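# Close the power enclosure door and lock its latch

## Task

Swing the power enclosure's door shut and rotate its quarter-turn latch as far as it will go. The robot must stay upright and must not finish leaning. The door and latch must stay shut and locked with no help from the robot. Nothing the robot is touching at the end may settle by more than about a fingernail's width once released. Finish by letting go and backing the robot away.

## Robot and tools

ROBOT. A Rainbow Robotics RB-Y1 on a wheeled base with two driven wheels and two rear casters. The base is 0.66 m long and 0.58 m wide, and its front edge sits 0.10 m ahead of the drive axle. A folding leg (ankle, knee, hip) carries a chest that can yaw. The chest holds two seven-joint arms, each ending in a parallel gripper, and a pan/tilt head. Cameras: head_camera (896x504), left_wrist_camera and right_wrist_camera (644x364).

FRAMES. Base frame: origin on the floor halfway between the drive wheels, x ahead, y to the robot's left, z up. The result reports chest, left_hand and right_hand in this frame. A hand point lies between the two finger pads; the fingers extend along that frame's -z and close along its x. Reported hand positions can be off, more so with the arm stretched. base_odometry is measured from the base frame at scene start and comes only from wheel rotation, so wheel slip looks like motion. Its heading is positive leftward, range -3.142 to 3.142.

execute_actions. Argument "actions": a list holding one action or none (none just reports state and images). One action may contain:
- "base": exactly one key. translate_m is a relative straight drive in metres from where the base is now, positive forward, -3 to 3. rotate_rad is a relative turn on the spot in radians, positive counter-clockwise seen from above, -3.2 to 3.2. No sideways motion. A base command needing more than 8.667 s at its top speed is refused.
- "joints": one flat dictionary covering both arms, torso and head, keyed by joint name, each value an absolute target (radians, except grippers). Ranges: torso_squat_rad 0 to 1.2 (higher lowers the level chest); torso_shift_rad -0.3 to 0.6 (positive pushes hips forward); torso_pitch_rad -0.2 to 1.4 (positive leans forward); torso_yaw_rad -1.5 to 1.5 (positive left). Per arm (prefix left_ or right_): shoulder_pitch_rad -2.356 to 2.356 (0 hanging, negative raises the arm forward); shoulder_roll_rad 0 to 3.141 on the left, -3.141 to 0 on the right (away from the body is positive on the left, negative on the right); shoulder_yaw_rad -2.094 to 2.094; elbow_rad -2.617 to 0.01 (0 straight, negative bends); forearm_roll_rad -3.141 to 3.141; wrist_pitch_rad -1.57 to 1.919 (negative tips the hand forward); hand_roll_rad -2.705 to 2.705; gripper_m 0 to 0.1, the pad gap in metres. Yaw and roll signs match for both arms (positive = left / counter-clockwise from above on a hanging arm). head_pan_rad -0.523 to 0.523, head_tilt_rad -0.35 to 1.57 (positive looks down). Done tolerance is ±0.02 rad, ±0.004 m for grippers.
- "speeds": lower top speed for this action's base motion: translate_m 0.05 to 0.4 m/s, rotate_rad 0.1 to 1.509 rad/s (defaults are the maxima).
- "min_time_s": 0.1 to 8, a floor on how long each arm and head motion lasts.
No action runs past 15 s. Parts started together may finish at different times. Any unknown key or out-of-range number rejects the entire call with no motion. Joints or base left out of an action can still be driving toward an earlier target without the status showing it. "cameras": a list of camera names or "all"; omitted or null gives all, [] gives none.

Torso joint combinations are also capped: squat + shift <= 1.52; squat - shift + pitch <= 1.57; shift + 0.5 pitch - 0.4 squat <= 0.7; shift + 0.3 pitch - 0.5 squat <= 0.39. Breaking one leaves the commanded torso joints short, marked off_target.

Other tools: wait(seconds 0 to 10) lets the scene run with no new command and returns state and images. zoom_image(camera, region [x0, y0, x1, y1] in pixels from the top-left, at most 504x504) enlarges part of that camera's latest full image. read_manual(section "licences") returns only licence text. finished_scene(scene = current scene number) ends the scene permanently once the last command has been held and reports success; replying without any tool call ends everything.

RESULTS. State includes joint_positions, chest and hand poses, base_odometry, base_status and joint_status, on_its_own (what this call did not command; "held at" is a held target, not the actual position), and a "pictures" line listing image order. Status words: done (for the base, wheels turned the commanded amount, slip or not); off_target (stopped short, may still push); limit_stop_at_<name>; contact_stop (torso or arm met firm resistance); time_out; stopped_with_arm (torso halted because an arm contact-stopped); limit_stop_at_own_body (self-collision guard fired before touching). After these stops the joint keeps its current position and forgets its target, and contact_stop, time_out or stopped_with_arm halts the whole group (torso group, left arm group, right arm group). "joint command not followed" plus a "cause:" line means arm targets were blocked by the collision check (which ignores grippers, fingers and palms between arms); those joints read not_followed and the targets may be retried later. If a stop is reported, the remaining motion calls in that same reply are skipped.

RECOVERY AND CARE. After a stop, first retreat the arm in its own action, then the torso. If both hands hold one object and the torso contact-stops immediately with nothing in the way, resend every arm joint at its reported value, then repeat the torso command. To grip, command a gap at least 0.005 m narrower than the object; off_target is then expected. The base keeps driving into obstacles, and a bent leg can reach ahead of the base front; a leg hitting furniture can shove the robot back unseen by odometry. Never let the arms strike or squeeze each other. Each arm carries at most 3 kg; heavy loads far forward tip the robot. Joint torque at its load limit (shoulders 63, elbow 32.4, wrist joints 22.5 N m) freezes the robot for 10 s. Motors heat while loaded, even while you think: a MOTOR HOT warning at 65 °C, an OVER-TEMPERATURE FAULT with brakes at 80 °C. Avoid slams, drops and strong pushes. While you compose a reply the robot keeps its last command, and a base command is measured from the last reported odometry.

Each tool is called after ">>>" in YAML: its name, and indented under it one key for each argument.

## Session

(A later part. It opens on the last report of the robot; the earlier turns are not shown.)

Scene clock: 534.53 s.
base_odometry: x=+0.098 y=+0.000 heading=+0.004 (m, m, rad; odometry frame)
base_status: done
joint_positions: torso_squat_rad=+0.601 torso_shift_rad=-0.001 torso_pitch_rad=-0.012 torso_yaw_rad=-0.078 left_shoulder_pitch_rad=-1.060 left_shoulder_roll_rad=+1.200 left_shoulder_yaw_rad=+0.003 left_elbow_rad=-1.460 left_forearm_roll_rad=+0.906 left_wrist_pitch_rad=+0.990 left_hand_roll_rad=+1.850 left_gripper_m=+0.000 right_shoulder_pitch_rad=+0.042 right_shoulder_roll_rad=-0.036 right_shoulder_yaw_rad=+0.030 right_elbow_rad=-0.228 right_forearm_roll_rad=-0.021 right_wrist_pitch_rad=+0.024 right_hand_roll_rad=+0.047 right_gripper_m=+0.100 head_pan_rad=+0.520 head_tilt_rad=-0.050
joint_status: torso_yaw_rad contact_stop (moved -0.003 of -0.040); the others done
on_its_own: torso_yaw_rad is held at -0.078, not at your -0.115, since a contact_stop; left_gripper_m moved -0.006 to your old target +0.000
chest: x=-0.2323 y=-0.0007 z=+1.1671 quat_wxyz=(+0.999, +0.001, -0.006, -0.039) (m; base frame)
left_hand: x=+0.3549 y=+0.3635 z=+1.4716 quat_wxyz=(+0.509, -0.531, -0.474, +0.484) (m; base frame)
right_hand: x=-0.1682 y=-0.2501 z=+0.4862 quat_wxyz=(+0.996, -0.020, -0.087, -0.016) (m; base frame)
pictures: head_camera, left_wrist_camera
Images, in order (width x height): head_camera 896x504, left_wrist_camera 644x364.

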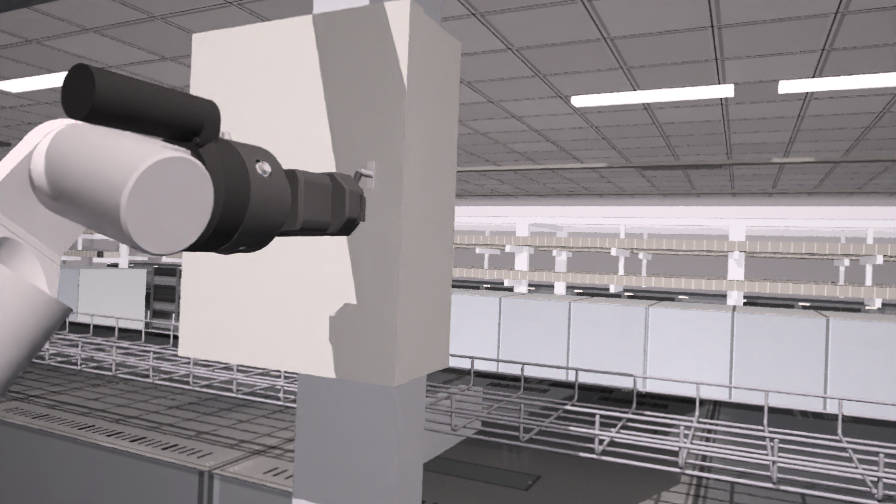

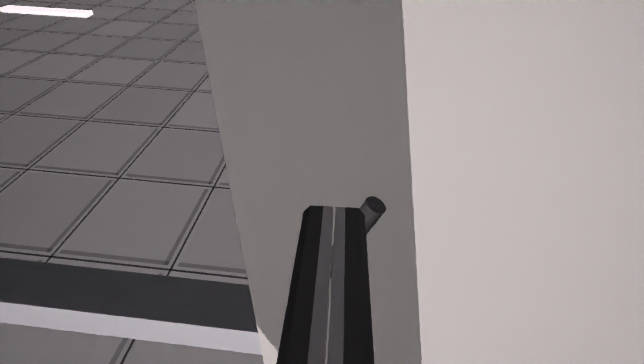

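>>> execute_actions:
  actions:
    - {"base":{"translate_m":-0.03},"speeds":{"translate_m":0.1}}
  cameras: []

>>> execute_actions:
  actions:
    - {"joints":{"torso_yaw_rad":-0.11,"left_gripper_m":0.09}}
  cameras: []

>>> execute_actions:
  actions:
    - {"base":{"translate_m":0.033},"speeds":{"translate_m":0.1}}
  cameras: ["head_camera","left_wrist_camera"]

Scene clock: 558.03 s.
base_odometry: x=+0.068 y=+0.000 heading=+0.003 (m, m, rad; odometry frame)
base_status: done
joint_positions: torso_squat_rad=+0.601 torso_shift_rad=-0.001 torso_pitch_rad=-0.012 torso_yaw_rad=-0.078 left_shoulder_pitch_rad=-1.060 left_shoulder_roll_rad=+1.200 left_shoulder_yaw_rad=+0.003 left_elbow_rad=-1.460 left_forearm_roll_rad=+0.906 left_wrist_pitch_rad=+0.990 left_hand_roll_rad=+1.850 left_gripper_m=+0.000 right_shoulder_pitch_rad=+0.042 right_shoulder_roll_rad=-0.036 right_shoulder_yaw_rad=+0.030 right_elbow_rad=-0.228 right_forearm_roll_rad=-0.021 right_wrist_pitch_rad=+0.024 right_hand_roll_rad=+0.047 right_gripper_m=+0.100 head_pan_rad=+0.520 head_tilt_rad=-0.050
joint_status: not commanded
on_its_own: torso_yaw_rad is held at -0.078, not at your -0.115, since a contact_stop
chest: x=-0.2324 y=-0.0007 z=+1.1671 quat_wxyz=(+0.999, +0.001, -0.006, -0.039) (m; base frame)
left_hand: x=+0.3549 y=+0.3634 z=+1.4715 quat_wxyz=(+0.509, -0.531, -0.474, +0.484) (m; base frame)
right_hand: x=-0.1682 y=-0.2501 z=+0.4862 quat_wxyz=(+0.996, -0.020, -0.087, -0.016) (m; base frame)
pictures: none
No camera images: the call's "cameras" was empty. Leave "cameras" out to get every camera's image.

Scene clock: 559.43 s.
base_odometry: x=+0.068 y=+0.000 heading=+0.003 (m, m, rad; odometry frame)
base_status: not commanded
joint_positions: torso_squat_rad=+0.601 torso_shift_rad=-0.001 torso_pitch_rad=-0.012 torso_yaw_rad=-0.110 left_shoulder_pitch_rad=-1.060 left_shoulder_roll_rad=+1.200 left_shoulder_yaw_rad=+0.003 left_elbow_rad=-1.460 left_forearm_roll_rad=+0.906 left_wrist_pitch_rad=+0.990 left_hand_roll_rad=+1.850 left_gripper_m=+0.090 right_shoulder_pitch_rad=+0.042 right_shoulder_roll_rad=-0.036 right_shoulder_yaw_rad=+0.030 right_elbow_rad=-0.228 right_forearm_roll_rad=-0.021 right_wrist_pitch_rad=+0.024 right_hand_roll_rad=+0.047 right_gripper_m=+0.100 head_pan_rad=+0.520 head_tilt_rad=-0.050
joint_status: all done
chest: x=-0.2323 y=-0.0007 z=+1.1671 quat_wxyz=(+0.998, +0.001, -0.006, -0.055) (m; base frame)
left_hand: x=+0.3662 y=+0.3445 z=+1.4715 quat_wxyz=(+0.516, -0.538, -0.466, +0.476) (m; base frame)
right_hand: x=-0.1761 y=-0.2518 z=+0.4861 quat_wxyz=(+0.996, -0.021, -0.087, -0.032) (m; base frame)
pictures: none
No camera images: the call's "cameras" was empty. Leave "cameras" out to get every camera's image.

Scene clock: 560.40 s.
base_odometry: x=+0.101 y=+0.000 heading=+0.004 (m, m, rad; odometry frame)
base_status: done
joint_positions: torso_squat_rad=+0.601 torso_shift_rad=-0.001 torso_pitch_rad=-0.012 torso_yaw_rad=-0.110 left_shoulder_pitch_rad=-1.060 left_shoulder_roll_rad=+1.200 left_shoulder_yaw_rad=+0.003 left_elbow_rad=-1.460 left_forearm_roll_rad=+0.906 left_wrist_pitch_rad=+0.990 left_hand_roll_rad=+1.850 left_gripper_m=+0.090 right_shoulder_pitch_rad=+0.042 right_shoulder_roll_rad=-0.036 right_shoulder_yaw_rad=+0.030 right_elbow_rad=-0.228 right_forearm_roll_rad=-0.021 right_wrist_pitch_rad=+0.024 right_hand_roll_rad=+0.047 right_gripper_m=+0.100 head_pan_rad=+0.520 head_tilt_rad=-0.050
joint_status: not commanded
chest: x=-0.2323 y=-0.0007 z=+1.1671 quat_wxyz=(+0.998, +0.001, -0.006, -0.055) (m; base frame)
left_hand: x=+0.3662 y=+0.3445 z=+1.4714 quat_wxyz=(+0.517, -0.538, -0.466, +0.476) (m; base frame)
right_hand: x=-0.1761 y=-0.2518 z=+0.4861 quat_wxyz=(+0.996, -0.021, -0.087, -0.032) (m; base frame)
pictures: head_camera, left_wrist_camera
Images, in order (width x height): head_camera 896x504, left_wrist_camera 644x364.

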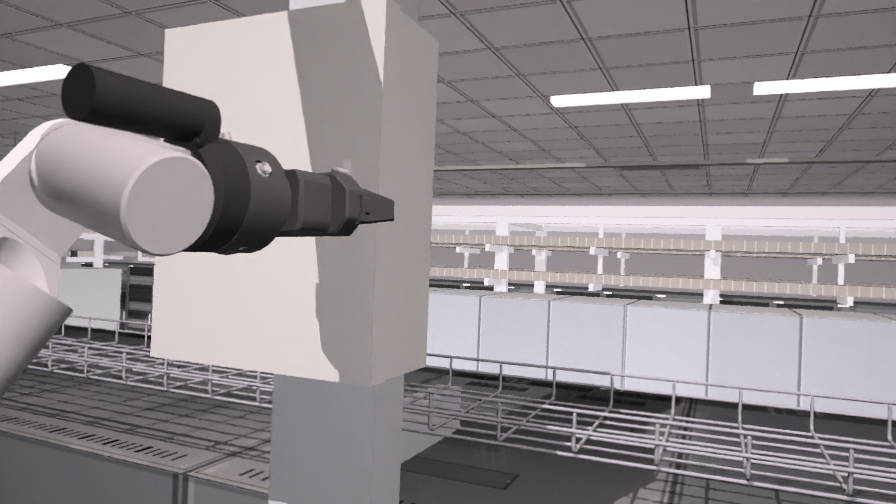

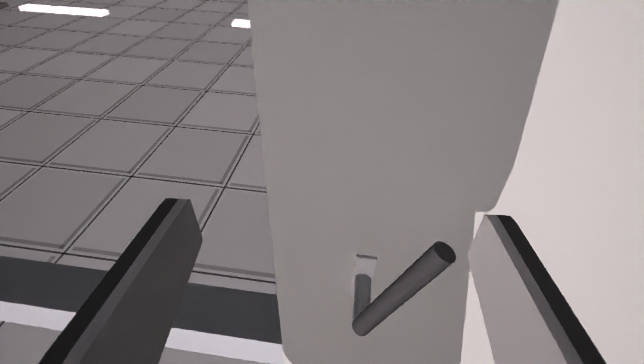

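>>> execute_actions:
  actions:
    - {"joints":{"torso_squat_rad":0.572}}
  cameras: []

>>> execute_actions:
  actions:
    - {"joints":{"left_gripper_m":0.028}}
  cameras: ["head_camera","left_wrist_camera"]

Scene clock: 581.27 s.
base_odometry: x=+0.101 y=+0.000 heading=+0.004 (m, m, rad; odometry frame)
base_status: not commanded
joint_positions: torso_squat_rad=+0.572 torso_shift_rad=-0.001 torso_pitch_rad=-0.012 torso_yaw_rad=-0.110 left_shoulder_pitch_rad=-1.060 left_shoulder_roll_rad=+1.200 left_shoulder_yaw_rad=+0.003 left_elbow_rad=-1.460 left_forearm_roll_rad=+0.906 left_wrist_pitch_rad=+0.990 left_hand_roll_rad=+1.850 left_gripper_m=+0.090 right_shoulder_pitch_rad=+0.042 right_shoulder_roll_rad=-0.036 right_shoulder_yaw_rad=+0.030 right_elbow_rad=-0.228 right_forearm_roll_rad=-0.021 right_wrist_pitch_rad=+0.024 right_hand_roll_rad=+0.047 right_gripper_m=+0.100 head_pan_rad=+0.520 head_tilt_rad=-0.050
joint_status: all done
chest: x=-0.2322 y=-0.0007 z=+1.1785 quat_wxyz=(+0.998, +0.001, -0.006, -0.055) (m; base frame)
left_hand: x=+0.3663 y=+0.3445 z=+1.4828 quat_wxyz=(+0.517, -0.538, -0.466, +0.476) (m; base frame)
right_hand: x=-0.1761 y=-0.2518 z=+0.4975 quat_wxyz=(+0.996, -0.021, -0.087, -0.032) (m; base frame)
pictures: none
No camera images: the call's "cameras" was empty. Leave "cameras" out to get every camera's image.

Scene clock: 582.37 s.
base_odometry: x=+0.101 y=+0.000 heading=+0.004 (m, m, rad; odometry frame)
base_status: not commanded
joint_positions: torso_squat_rad=+0.572 torso_shift_rad=-0.001 torso_pitch_rad=-0.012 torso_yaw_rad=-0.109 left_shoulder_pitch_rad=-1.058 left_shoulder_roll_rad=+1.204 left_shoulder_yaw_rad=+0.005 left_elbow_rad=-1.455 left_forearm_roll_rad=+0.903 left_wrist_pitch_rad=+0.990 left_hand_roll_rad=+1.850 left_gripper_m=+0.031 right_shoulder_pitch_rad=+0.042 right_shoulder_roll_rad=-0.036 right_shoulder_yaw_rad=+0.030 right_elbow_rad=-0.228 right_forearm_roll_rad=-0.021 right_wrist_pitch_rad=+0.024 right_hand_roll_rad=+0.047 right_gripper_m=+0.100 head_pan_rad=+0.520 head_tilt_rad=-0.050
joint_status: all done
chest: x=-0.2320 y=+0.0004 z=+1.1785 quat_wxyz=(+0.998, +0.000, -0.006, -0.055) (m; base frame)
left_hand: x=+0.3664 y=+0.3510 z=+1.4818 quat_wxyz=(+0.514, -0.536, -0.468, +0.480) (m; base frame)
right_hand: x=-0.1759 y=-0.2519 z=+0.4980 quat_wxyz=(+0.996, -0.022, -0.086, -0.031) (m; base frame)
pictures: head_camera, left_wrist_camera
Images, in order (width x height): head_camera 896x504, left_wrist_camera 644x364.

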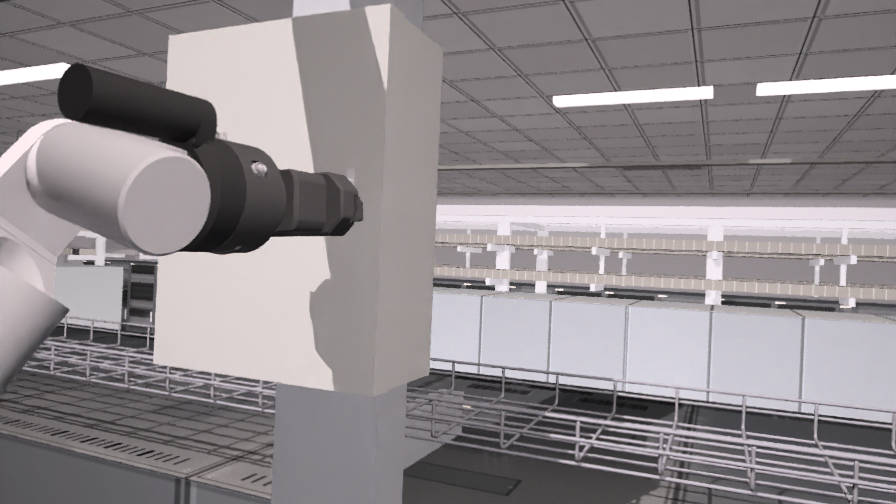

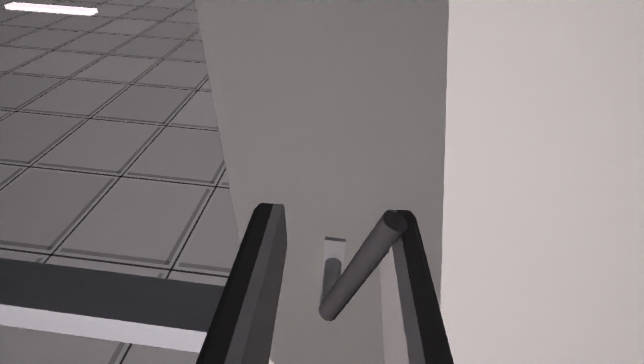

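>>> execute_actions:
  actions:
    - {"joints":{"left_gripper_m":0.0}}
  cameras: ["left_wrist_camera"]

Scene clock: 588.20 s.
base_odometry: x=+0.101 y=+0.000 heading=+0.004 (m, m, rad; odometry frame)
base_status: not commanded
joint_positions: torso_squat_rad=+0.572 torso_shift_rad=+0.000 torso_pitch_rad=-0.012 torso_yaw_rad=-0.109 left_shoulder_pitch_rad=-1.056 left_shoulder_roll_rad=+1.204 left_shoulder_yaw_rad=+0.004 left_elbow_rad=-1.455 left_forearm_roll_rad=+0.903 left_wrist_pitch_rad=+0.991 left_hand_roll_rad=+1.850 left_gripper_m=+0.006 right_shoulder_pitch_rad=+0.042 right_shoulder_roll_rad=-0.036 right_shoulder_yaw_rad=+0.030 right_elbow_rad=-0.228 right_forearm_roll_rad=-0.021 right_wrist_pitch_rad=+0.024 right_hand_roll_rad=+0.047 right_gripper_m=+0.100 head_pan_rad=+0.520 head_tilt_rad=-0.050
joint_status: left_gripper_m off_target (ended at +0.006, target +0.000)
chest: x=-0.2318 y=+0.0006 z=+1.1785 quat_wxyz=(+0.998, +0.000, -0.006, -0.055) (m; base frame)
left_hand: x=+0.3671 y=+0.3518 z=+1.4803 quat_wxyz=(+0.514, -0.535, -0.467, +0.481) (m; base frame)
right_hand: x=-0.1759 y=-0.2519 z=+0.4981 quat_wxyz=(+0.996, -0.022, -0.086, -0.031) (m; base frame)
pictures: left_wrist_camera
Images, in order (width x height): left_wrist_camera 644x364.

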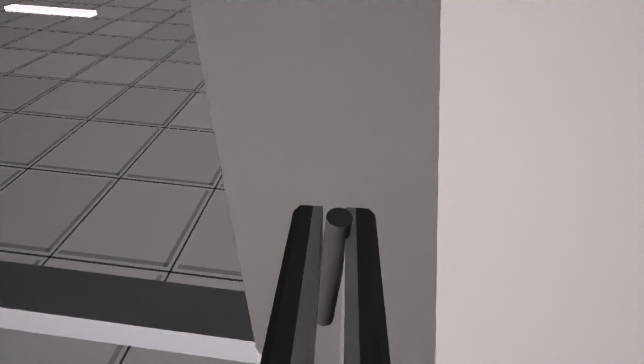

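>>> execute_actions:
  actions:
    - {"joints":{"left_hand_roll_rad":2.1,"torso_yaw_rad":-0.125},"min_time_s":1.0}
  cameras: ["head_camera","left_wrist_camera"]

Scene clock: 594.73 s.
base_odometry: x=+0.101 y=+0.000 heading=+0.004 (m, m, rad; odometry frame)
base_status: not commanded
joint_positions: torso_squat_rad=+0.572 torso_shift_rad=+0.000 torso_pitch_rad=-0.010 torso_yaw_rad=-0.111 left_shoulder_pitch_rad=-1.057 left_shoulder_roll_rad=+1.204 left_shoulder_yaw_rad=+0.004 left_elbow_rad=-1.455 left_forearm_roll_rad=+0.903 left_wrist_pitch_rad=+0.991 left_hand_roll_rad=+2.100 left_gripper_m=+0.009 right_shoulder_pitch_rad=+0.042 right_shoulder_roll_rad=-0.036 right_shoulder_yaw_rad=+0.030 right_elbow_rad=-0.228 right_forearm_roll_rad=-0.021 right_wrist_pitch_rad=+0.024 right_hand_roll_rad=+0.047 right_gripper_m=+0.100 head_pan_rad=+0.520 head_tilt_rad=-0.050
joint_status: torso_yaw_rad contact_stop (moved -0.002 of -0.016); the others done
chest: x=-0.2312 y=+0.0006 z=+1.1786 quat_wxyz=(+0.998, +0.000, -0.005, -0.055) (m; base frame)
left_hand: x=+0.3686 y=+0.3504 z=+1.4799 quat_wxyz=(+0.451, -0.589, -0.396, +0.541) (m; base frame)
right_hand: x=-0.1765 y=-0.2520 z=+0.4981 quat_wxyz=(+0.996, -0.022, -0.086, -0.032) (m; base frame)
pictures: head_camera, left_wrist_camera
Images, in order (width x height): head_camera 896x504, left_wrist_camera 644x364.

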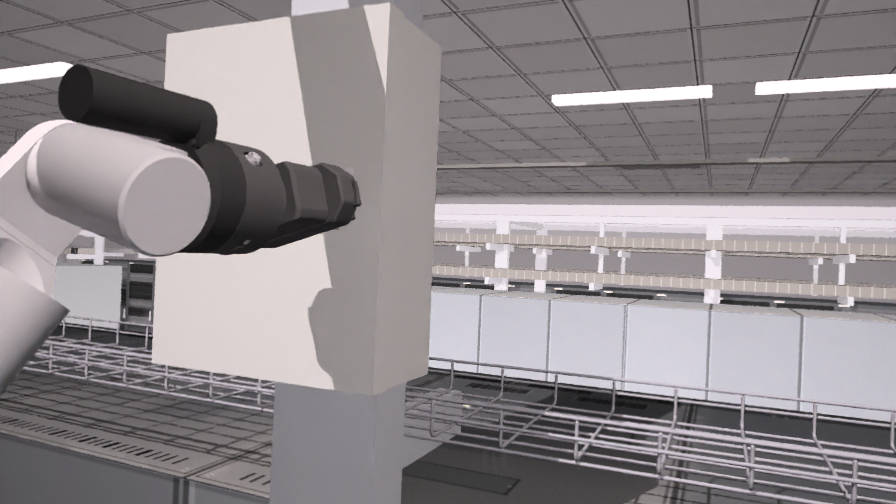

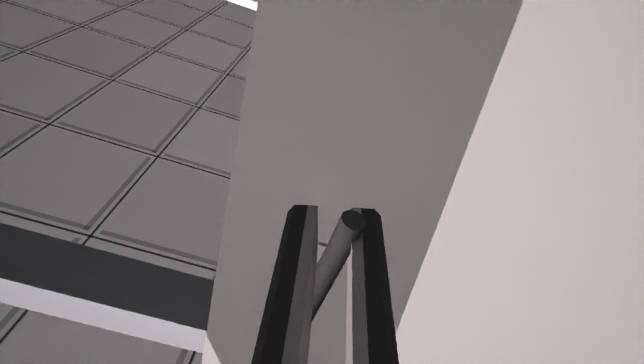

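>>> execute_actions:
  actions:
    - {"joints":{"left_gripper_m":0.06,"left_hand_roll_rad":1.82,"left_shoulder_pitch_rad":-1.06,"left_shoulder_roll_rad":1.2,"left_shoulder_yaw_rad":0.003,"left_elbow_rad":-1.46,"left_forearm_roll_rad":0.906,"left_wrist_pitch_rad":0.99}}
  cameras: []

>>> execute_actions:
  actions:
    - {"base":{"translate_m":-0.06},"joints":{"torso_yaw_rad":-0.11}}
  cameras: ["head_camera","left_wrist_camera"]

Scene clock: 608.60 s.
base_odometry: x=+0.101 y=+0.000 heading=+0.004 (m, m, rad; odometry frame)
base_status: not commanded
joint_positions: torso_squat_rad=+0.572 torso_shift_rad=+0.000 torso_pitch_rad=-0.011 torso_yaw_rad=-0.112 left_shoulder_pitch_rad=-1.060 left_shoulder_roll_rad=+1.200 left_shoulder_yaw_rad=+0.003 left_elbow_rad=-1.460 left_forearm_roll_rad=+0.906 left_wrist_pitch_rad=+0.990 left_hand_roll_rad=+1.820 left_gripper_m=+0.060 right_shoulder_pitch_rad=+0.042 right_shoulder_roll_rad=-0.036 right_shoulder_yaw_rad=+0.030 right_elbow_rad=-0.228 right_forearm_roll_rad=-0.021 right_wrist_pitch_rad=+0.024 right_hand_roll_rad=+0.047 right_gripper_m=+0.100 head_pan_rad=+0.520 head_tilt_rad=-0.050
joint_status: all done
chest: x=-0.2314 y=-0.0006 z=+1.1786 quat_wxyz=(+0.998, +0.001, -0.005, -0.056) (m; base frame)
left_hand: x=+0.3682 y=+0.3437 z=+1.4819 quat_wxyz=(+0.524, -0.531, -0.473, +0.469) (m; base frame)
right_hand: x=-0.1767 y=-0.2519 z=+0.4976 quat_wxyz=(+0.996, -0.021, -0.086, -0.033) (m; base frame)
pictures: none
No camera images: the call's "cameras" was empty. Leave "cameras" out to get every camera's image.

Scene clock: 609.90 s.
base_odometry: x=+0.041 y=+0.000 heading=+0.003 (m, m, rad; odometry frame)
base_status: done
joint_positions: torso_squat_rad=+0.572 torso_shift_rad=+0.000 torso_pitch_rad=-0.011 torso_yaw_rad=-0.110 left_shoulder_pitch_rad=-1.060 left_shoulder_roll_rad=+1.200 left_shoulder_yaw_rad=+0.003 left_elbow_rad=-1.460 left_forearm_roll_rad=+0.906 left_wrist_pitch_rad=+0.990 left_hand_roll_rad=+1.820 left_gripper_m=+0.060 right_shoulder_pitch_rad=+0.042 right_shoulder_roll_rad=-0.036 right_shoulder_yaw_rad=+0.030 right_elbow_rad=-0.228 right_forearm_roll_rad=-0.021 right_wrist_pitch_rad=+0.024 right_hand_roll_rad=+0.047 right_gripper_m=+0.100 head_pan_rad=+0.520 head_tilt_rad=-0.050
joint_status: all done
chest: x=-0.2316 y=-0.0006 z=+1.1785 quat_wxyz=(+0.998, +0.001, -0.006, -0.055) (m; base frame)
left_hand: x=+0.3673 y=+0.3447 z=+1.4822 quat_wxyz=(+0.524, -0.531, -0.474, +0.469) (m; base frame)
right_hand: x=-0.1762 y=-0.2518 z=+0.4976 quat_wxyz=(+0.996, -0.021, -0.086, -0.032) (m; base frame)
pictures: head_camera, left_wrist_camera
Images, in order (width x height): head_camera 896x504, left_wrist_camera 644x364.

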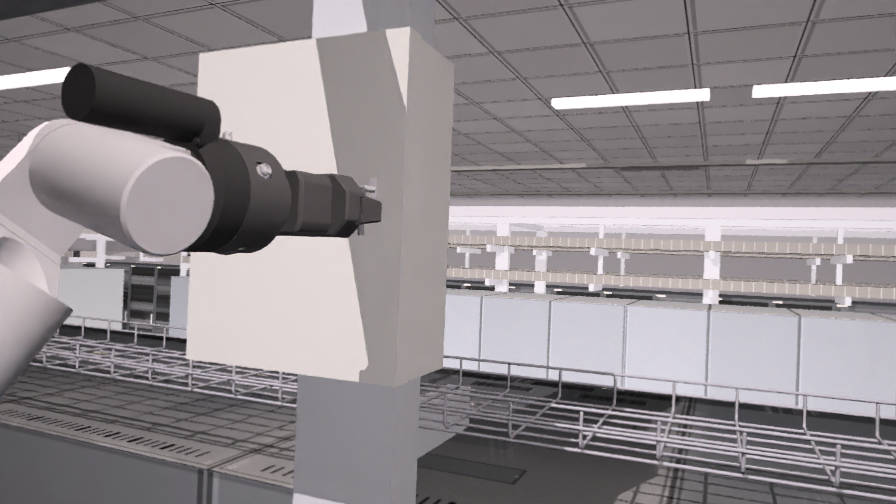

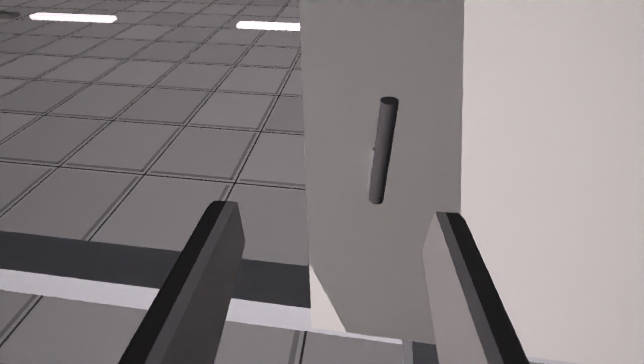

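>>> execute_actions:
  actions:
    - {"joints":{"torso_yaw_rad":-0.14,"left_gripper_m":0.09}}
  cameras: []

>>> execute_actions:
  actions:
    - {"base":{"translate_m":0.048},"speeds":{"translate_m":0.1}}
  cameras: ["left_wrist_camera"]

>>> execute_actions:
  actions:
    - {"joints":{"left_gripper_m":0.03}}
  cameras: ["left_wrist_camera"]

Scene clock: 630.03 s.
base_odometry: x=+0.041 y=+0.000 heading=+0.003 (m, m, rad; odometry frame)
base_status: not commanded
joint_positions: torso_squat_rad=+0.572 torso_shift_rad=+0.000 torso_pitch_rad=-0.011 torso_yaw_rad=-0.140 left_shoulder_pitch_rad=-1.060 left_shoulder_roll_rad=+1.200 left_shoulder_yaw_rad=+0.003 left_elbow_rad=-1.460 left_forearm_roll_rad=+0.906 left_wrist_pitch_rad=+0.990 left_hand_roll_rad=+1.820 left_gripper_m=+0.090 right_shoulder_pitch_rad=+0.042 right_shoulder_roll_rad=-0.036 right_shoulder_yaw_rad=+0.030 right_elbow_rad=-0.228 right_forearm_roll_rad=-0.021 right_wrist_pitch_rad=+0.024 right_hand_roll_rad=+0.047 right_gripper_m=+0.100 head_pan_rad=+0.520 head_tilt_rad=-0.050
joint_status: all done
chest: x=-0.2316 y=-0.0007 z=+1.1785 quat_wxyz=(+0.998, +0.001, -0.006, -0.070) (m; base frame)
left_hand: x=+0.3774 y=+0.3263 z=+1.4822 quat_wxyz=(+0.531, -0.538, -0.466, +0.461) (m; base frame)
right_hand: x=-0.1838 y=-0.2531 z=+0.4975 quat_wxyz=(+0.995, -0.022, -0.086, -0.047) (m; base frame)
pictures: none
No camera images: the call's "cameras" was empty. Leave "cameras" out to get every camera's image.

Scene clock: 631.20 s.
base_odometry: x=+0.089 y=+0.000 heading=+0.004 (m, m, rad; odometry frame)
base_status: done
joint_positions: torso_squat_rad=+0.572 torso_shift_rad=+0.000 torso_pitch_rad=-0.011 torso_yaw_rad=-0.140 left_shoulder_pitch_rad=-1.060 left_shoulder_roll_rad=+1.200 left_shoulder_yaw_rad=+0.003 left_elbow_rad=-1.460 left_forearm_roll_rad=+0.906 left_wrist_pitch_rad=+0.990 left_hand_roll_rad=+1.820 left_gripper_m=+0.090 right_shoulder_pitch_rad=+0.042 right_shoulder_roll_rad=-0.036 right_shoulder_yaw_rad=+0.030 right_elbow_rad=-0.228 right_forearm_roll_rad=-0.021 right_wrist_pitch_rad=+0.024 right_hand_roll_rad=+0.047 right_gripper_m=+0.100 head_pan_rad=+0.520 head_tilt_rad=-0.050
joint_status: not commanded
chest: x=-0.2315 y=-0.0007 z=+1.1785 quat_wxyz=(+0.998, +0.001, -0.005, -0.070) (m; base frame)
left_hand: x=+0.3775 y=+0.3263 z=+1.4821 quat_wxyz=(+0.531, -0.538, -0.466, +0.461) (m; base frame)
right_hand: x=-0.1838 y=-0.2531 z=+0.4975 quat_wxyz=(+0.995, -0.022, -0.086, -0.047) (m; base frame)
pictures: left_wrist_camera
Images, in order (width x height): left_wrist_camera 644x364.

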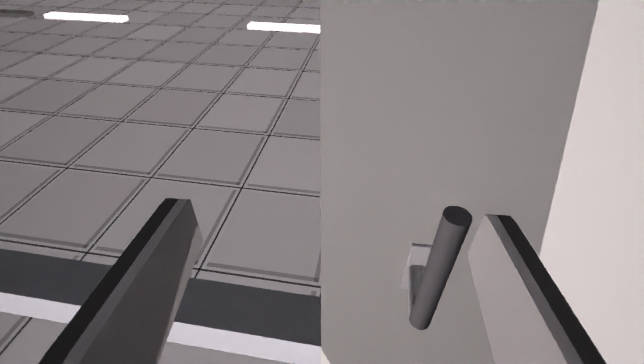

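Scene clock: 632.30 s.
base_odometry: x=+0.089 y=+0.000 heading=+0.004 (m, m, rad; odometry frame)
base_status: not commanded
joint_positions: torso_squat_rad=+0.572 torso_shift_rad=+0.000 torso_pitch_rad=-0.010 torso_yaw_rad=-0.139 left_shoulder_pitch_rad=-1.059 left_shoulder_roll_rad=+1.206 left_shoulder_yaw_rad=+0.007 left_elbow_rad=-1.454 left_forearm_roll_rad=+0.902 left_wrist_pitch_rad=+0.989 left_hand_roll_rad=+1.820 left_gripper_m=+0.035 right_shoulder_pitch_rad=+0.042 right_shoulder_roll_rad=-0.036 right_shoulder_yaw_rad=+0.030 right_elbow_rad=-0.228 right_forearm_roll_rad=-0.021 right_wrist_pitch_rad=+0.024 right_hand_roll_rad=+0.047 right_gripper_m=+0.100 head_pan_rad=+0.520 head_tilt_rad=-0.050
joint_status: left_gripper_m off_target (ended at +0.035, target +0.030)
chest: x=-0.2309 y=+0.0007 z=+1.1786 quat_wxyz=(+0.998, +0.000, -0.005, -0.069) (m; base frame)
left_hand: x=+0.3776 y=+0.3349 z=+1.4827 quat_wxyz=(+0.527, -0.536, -0.469, +0.465) (m; base frame)
right_hand: x=-0.1835 y=-0.2532 z=+0.4981 quat_wxyz=(+0.995, -0.023, -0.085, -0.046) (m; base frame)
pictures: left_wrist_camera
Images, in order (width x height): left_wrist_camera 644x364.

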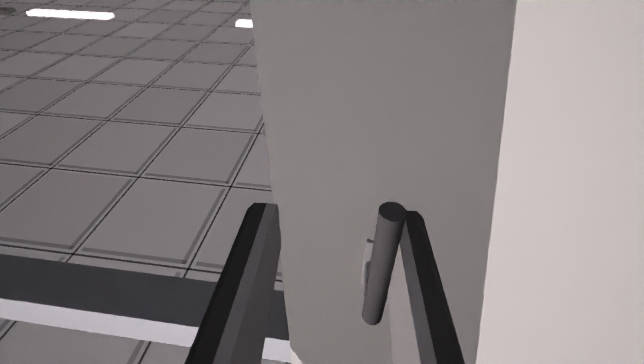

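>>> execute_actions:
  actions:
    - {"joints":{"left_gripper_m":0.08}}
  cameras: []

>>> execute_actions:
  actions:
    - {"base":{"translate_m":-0.2},"joints":{"torso_squat_rad":0.75}}
  cameras: ["head_camera","left_wrist_camera"]

>>> zoom_image:
  camera: "head_camera"
  region: [300, 60, 540, 240]

Scene clock: 641.50 s.
base_odometry: x=+0.089 y=+0.000 heading=+0.004 (m, m, rad; odometry frame)
base_status: not commanded
joint_positions: torso_squat_rad=+0.572 torso_shift_rad=+0.000 torso_pitch_rad=-0.011 torso_yaw_rad=-0.140 left_shoulder_pitch_rad=-1.060 left_shoulder_roll_rad=+1.200 left_shoulder_yaw_rad=+0.003 left_elbow_rad=-1.460 left_forearm_roll_rad=+0.906 left_wrist_pitch_rad=+0.990 left_hand_roll_rad=+1.820 left_gripper_m=+0.080 right_shoulder_pitch_rad=+0.042 right_shoulder_roll_rad=-0.036 right_shoulder_yaw_rad=+0.030 right_elbow_rad=-0.228 right_forearm_roll_rad=-0.021 right_wrist_pitch_rad=+0.024 right_hand_roll_rad=+0.047 right_gripper_m=+0.100 head_pan_rad=+0.520 head_tilt_rad=-0.050
joint_status: all done
chest: x=-0.2314 y=-0.0006 z=+1.1786 quat_wxyz=(+0.998, +0.001, -0.005, -0.070) (m; base frame)
left_hand: x=+0.3776 y=+0.3267 z=+1.4820 quat_wxyz=(+0.531, -0.537, -0.466, +0.461) (m; base frame)
right_hand: x=-0.1838 y=-0.2531 z=+0.4975 quat_wxyz=(+0.995, -0.022, -0.086, -0.047) (m; base frame)
pictures: none
No camera images: the call's "cameras" was empty. Leave "cameras" out to get every camera's image.

Scene clock: 643.47 s.
base_odometry: x=-0.111 y=-0.001 heading=+0.005 (m, m, rad; odometry frame)
base_status: done
joint_positions: torso_squat_rad=+0.750 torso_shift_rad=+0.000 torso_pitch_rad=-0.011 torso_yaw_rad=-0.140 left_shoulder_pitch_rad=-1.060 left_shoulder_roll_rad=+1.200 left_shoulder_yaw_rad=+0.003 left_elbow_rad=-1.460 left_forearm_roll_rad=+0.906 left_wrist_pitch_rad=+0.990 left_hand_roll_rad=+1.820 left_gripper_m=+0.080 right_shoulder_pitch_rad=+0.042 right_shoulder_roll_rad=-0.036 right_shoulder_yaw_rad=+0.030 right_elbow_rad=-0.228 right_forearm_roll_rad=-0.021 right_wrist_pitch_rad=+0.024 right_hand_roll_rad=+0.047 right_gripper_m=+0.100 head_pan_rad=+0.520 head_tilt_rad=-0.050
joint_status: all done
chest: x=-0.2316 y=-0.0006 z=+1.1021 quat_wxyz=(+0.998, +0.001, -0.006, -0.070) (m; base frame)
left_hand: x=+0.3773 y=+0.3264 z=+1.4059 quat_wxyz=(+0.531, -0.538, -0.466, +0.461) (m; base frame)
right_hand: x=-0.1837 y=-0.2530 z=+0.4210 quat_wxyz=(+0.995, -0.022, -0.086, -0.047) (m; base frame)
pictures: head_camera, left_wrist_camera
Images, in order (width x height): head_camera 896x504, left_wrist_camera 644x364.

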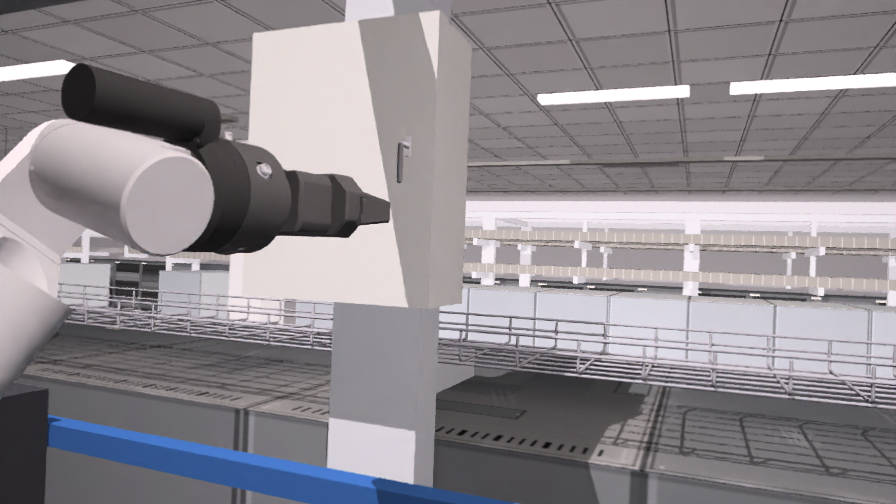

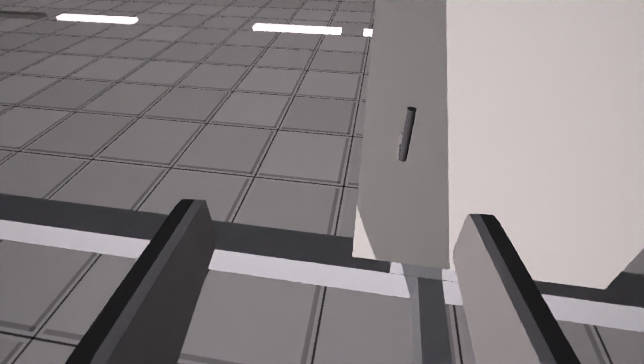

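Region (300, 60, 540, 240) of head_camera's 896x504 image, scaled by 2.100, with more detail than that image has; it fills the top 378 rows of this view, and the rest is white.

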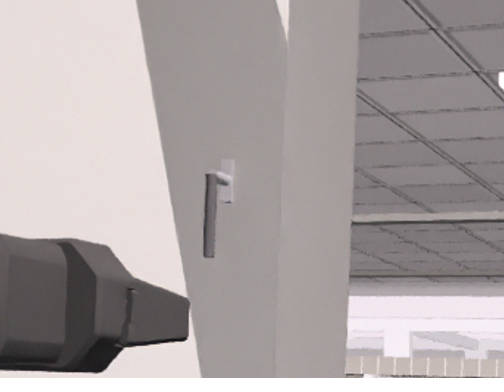

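Door shut, lever vertical at its stop, hand clear.

>>> finished_scene:
  scene: 1

The scene is finished: the task was done.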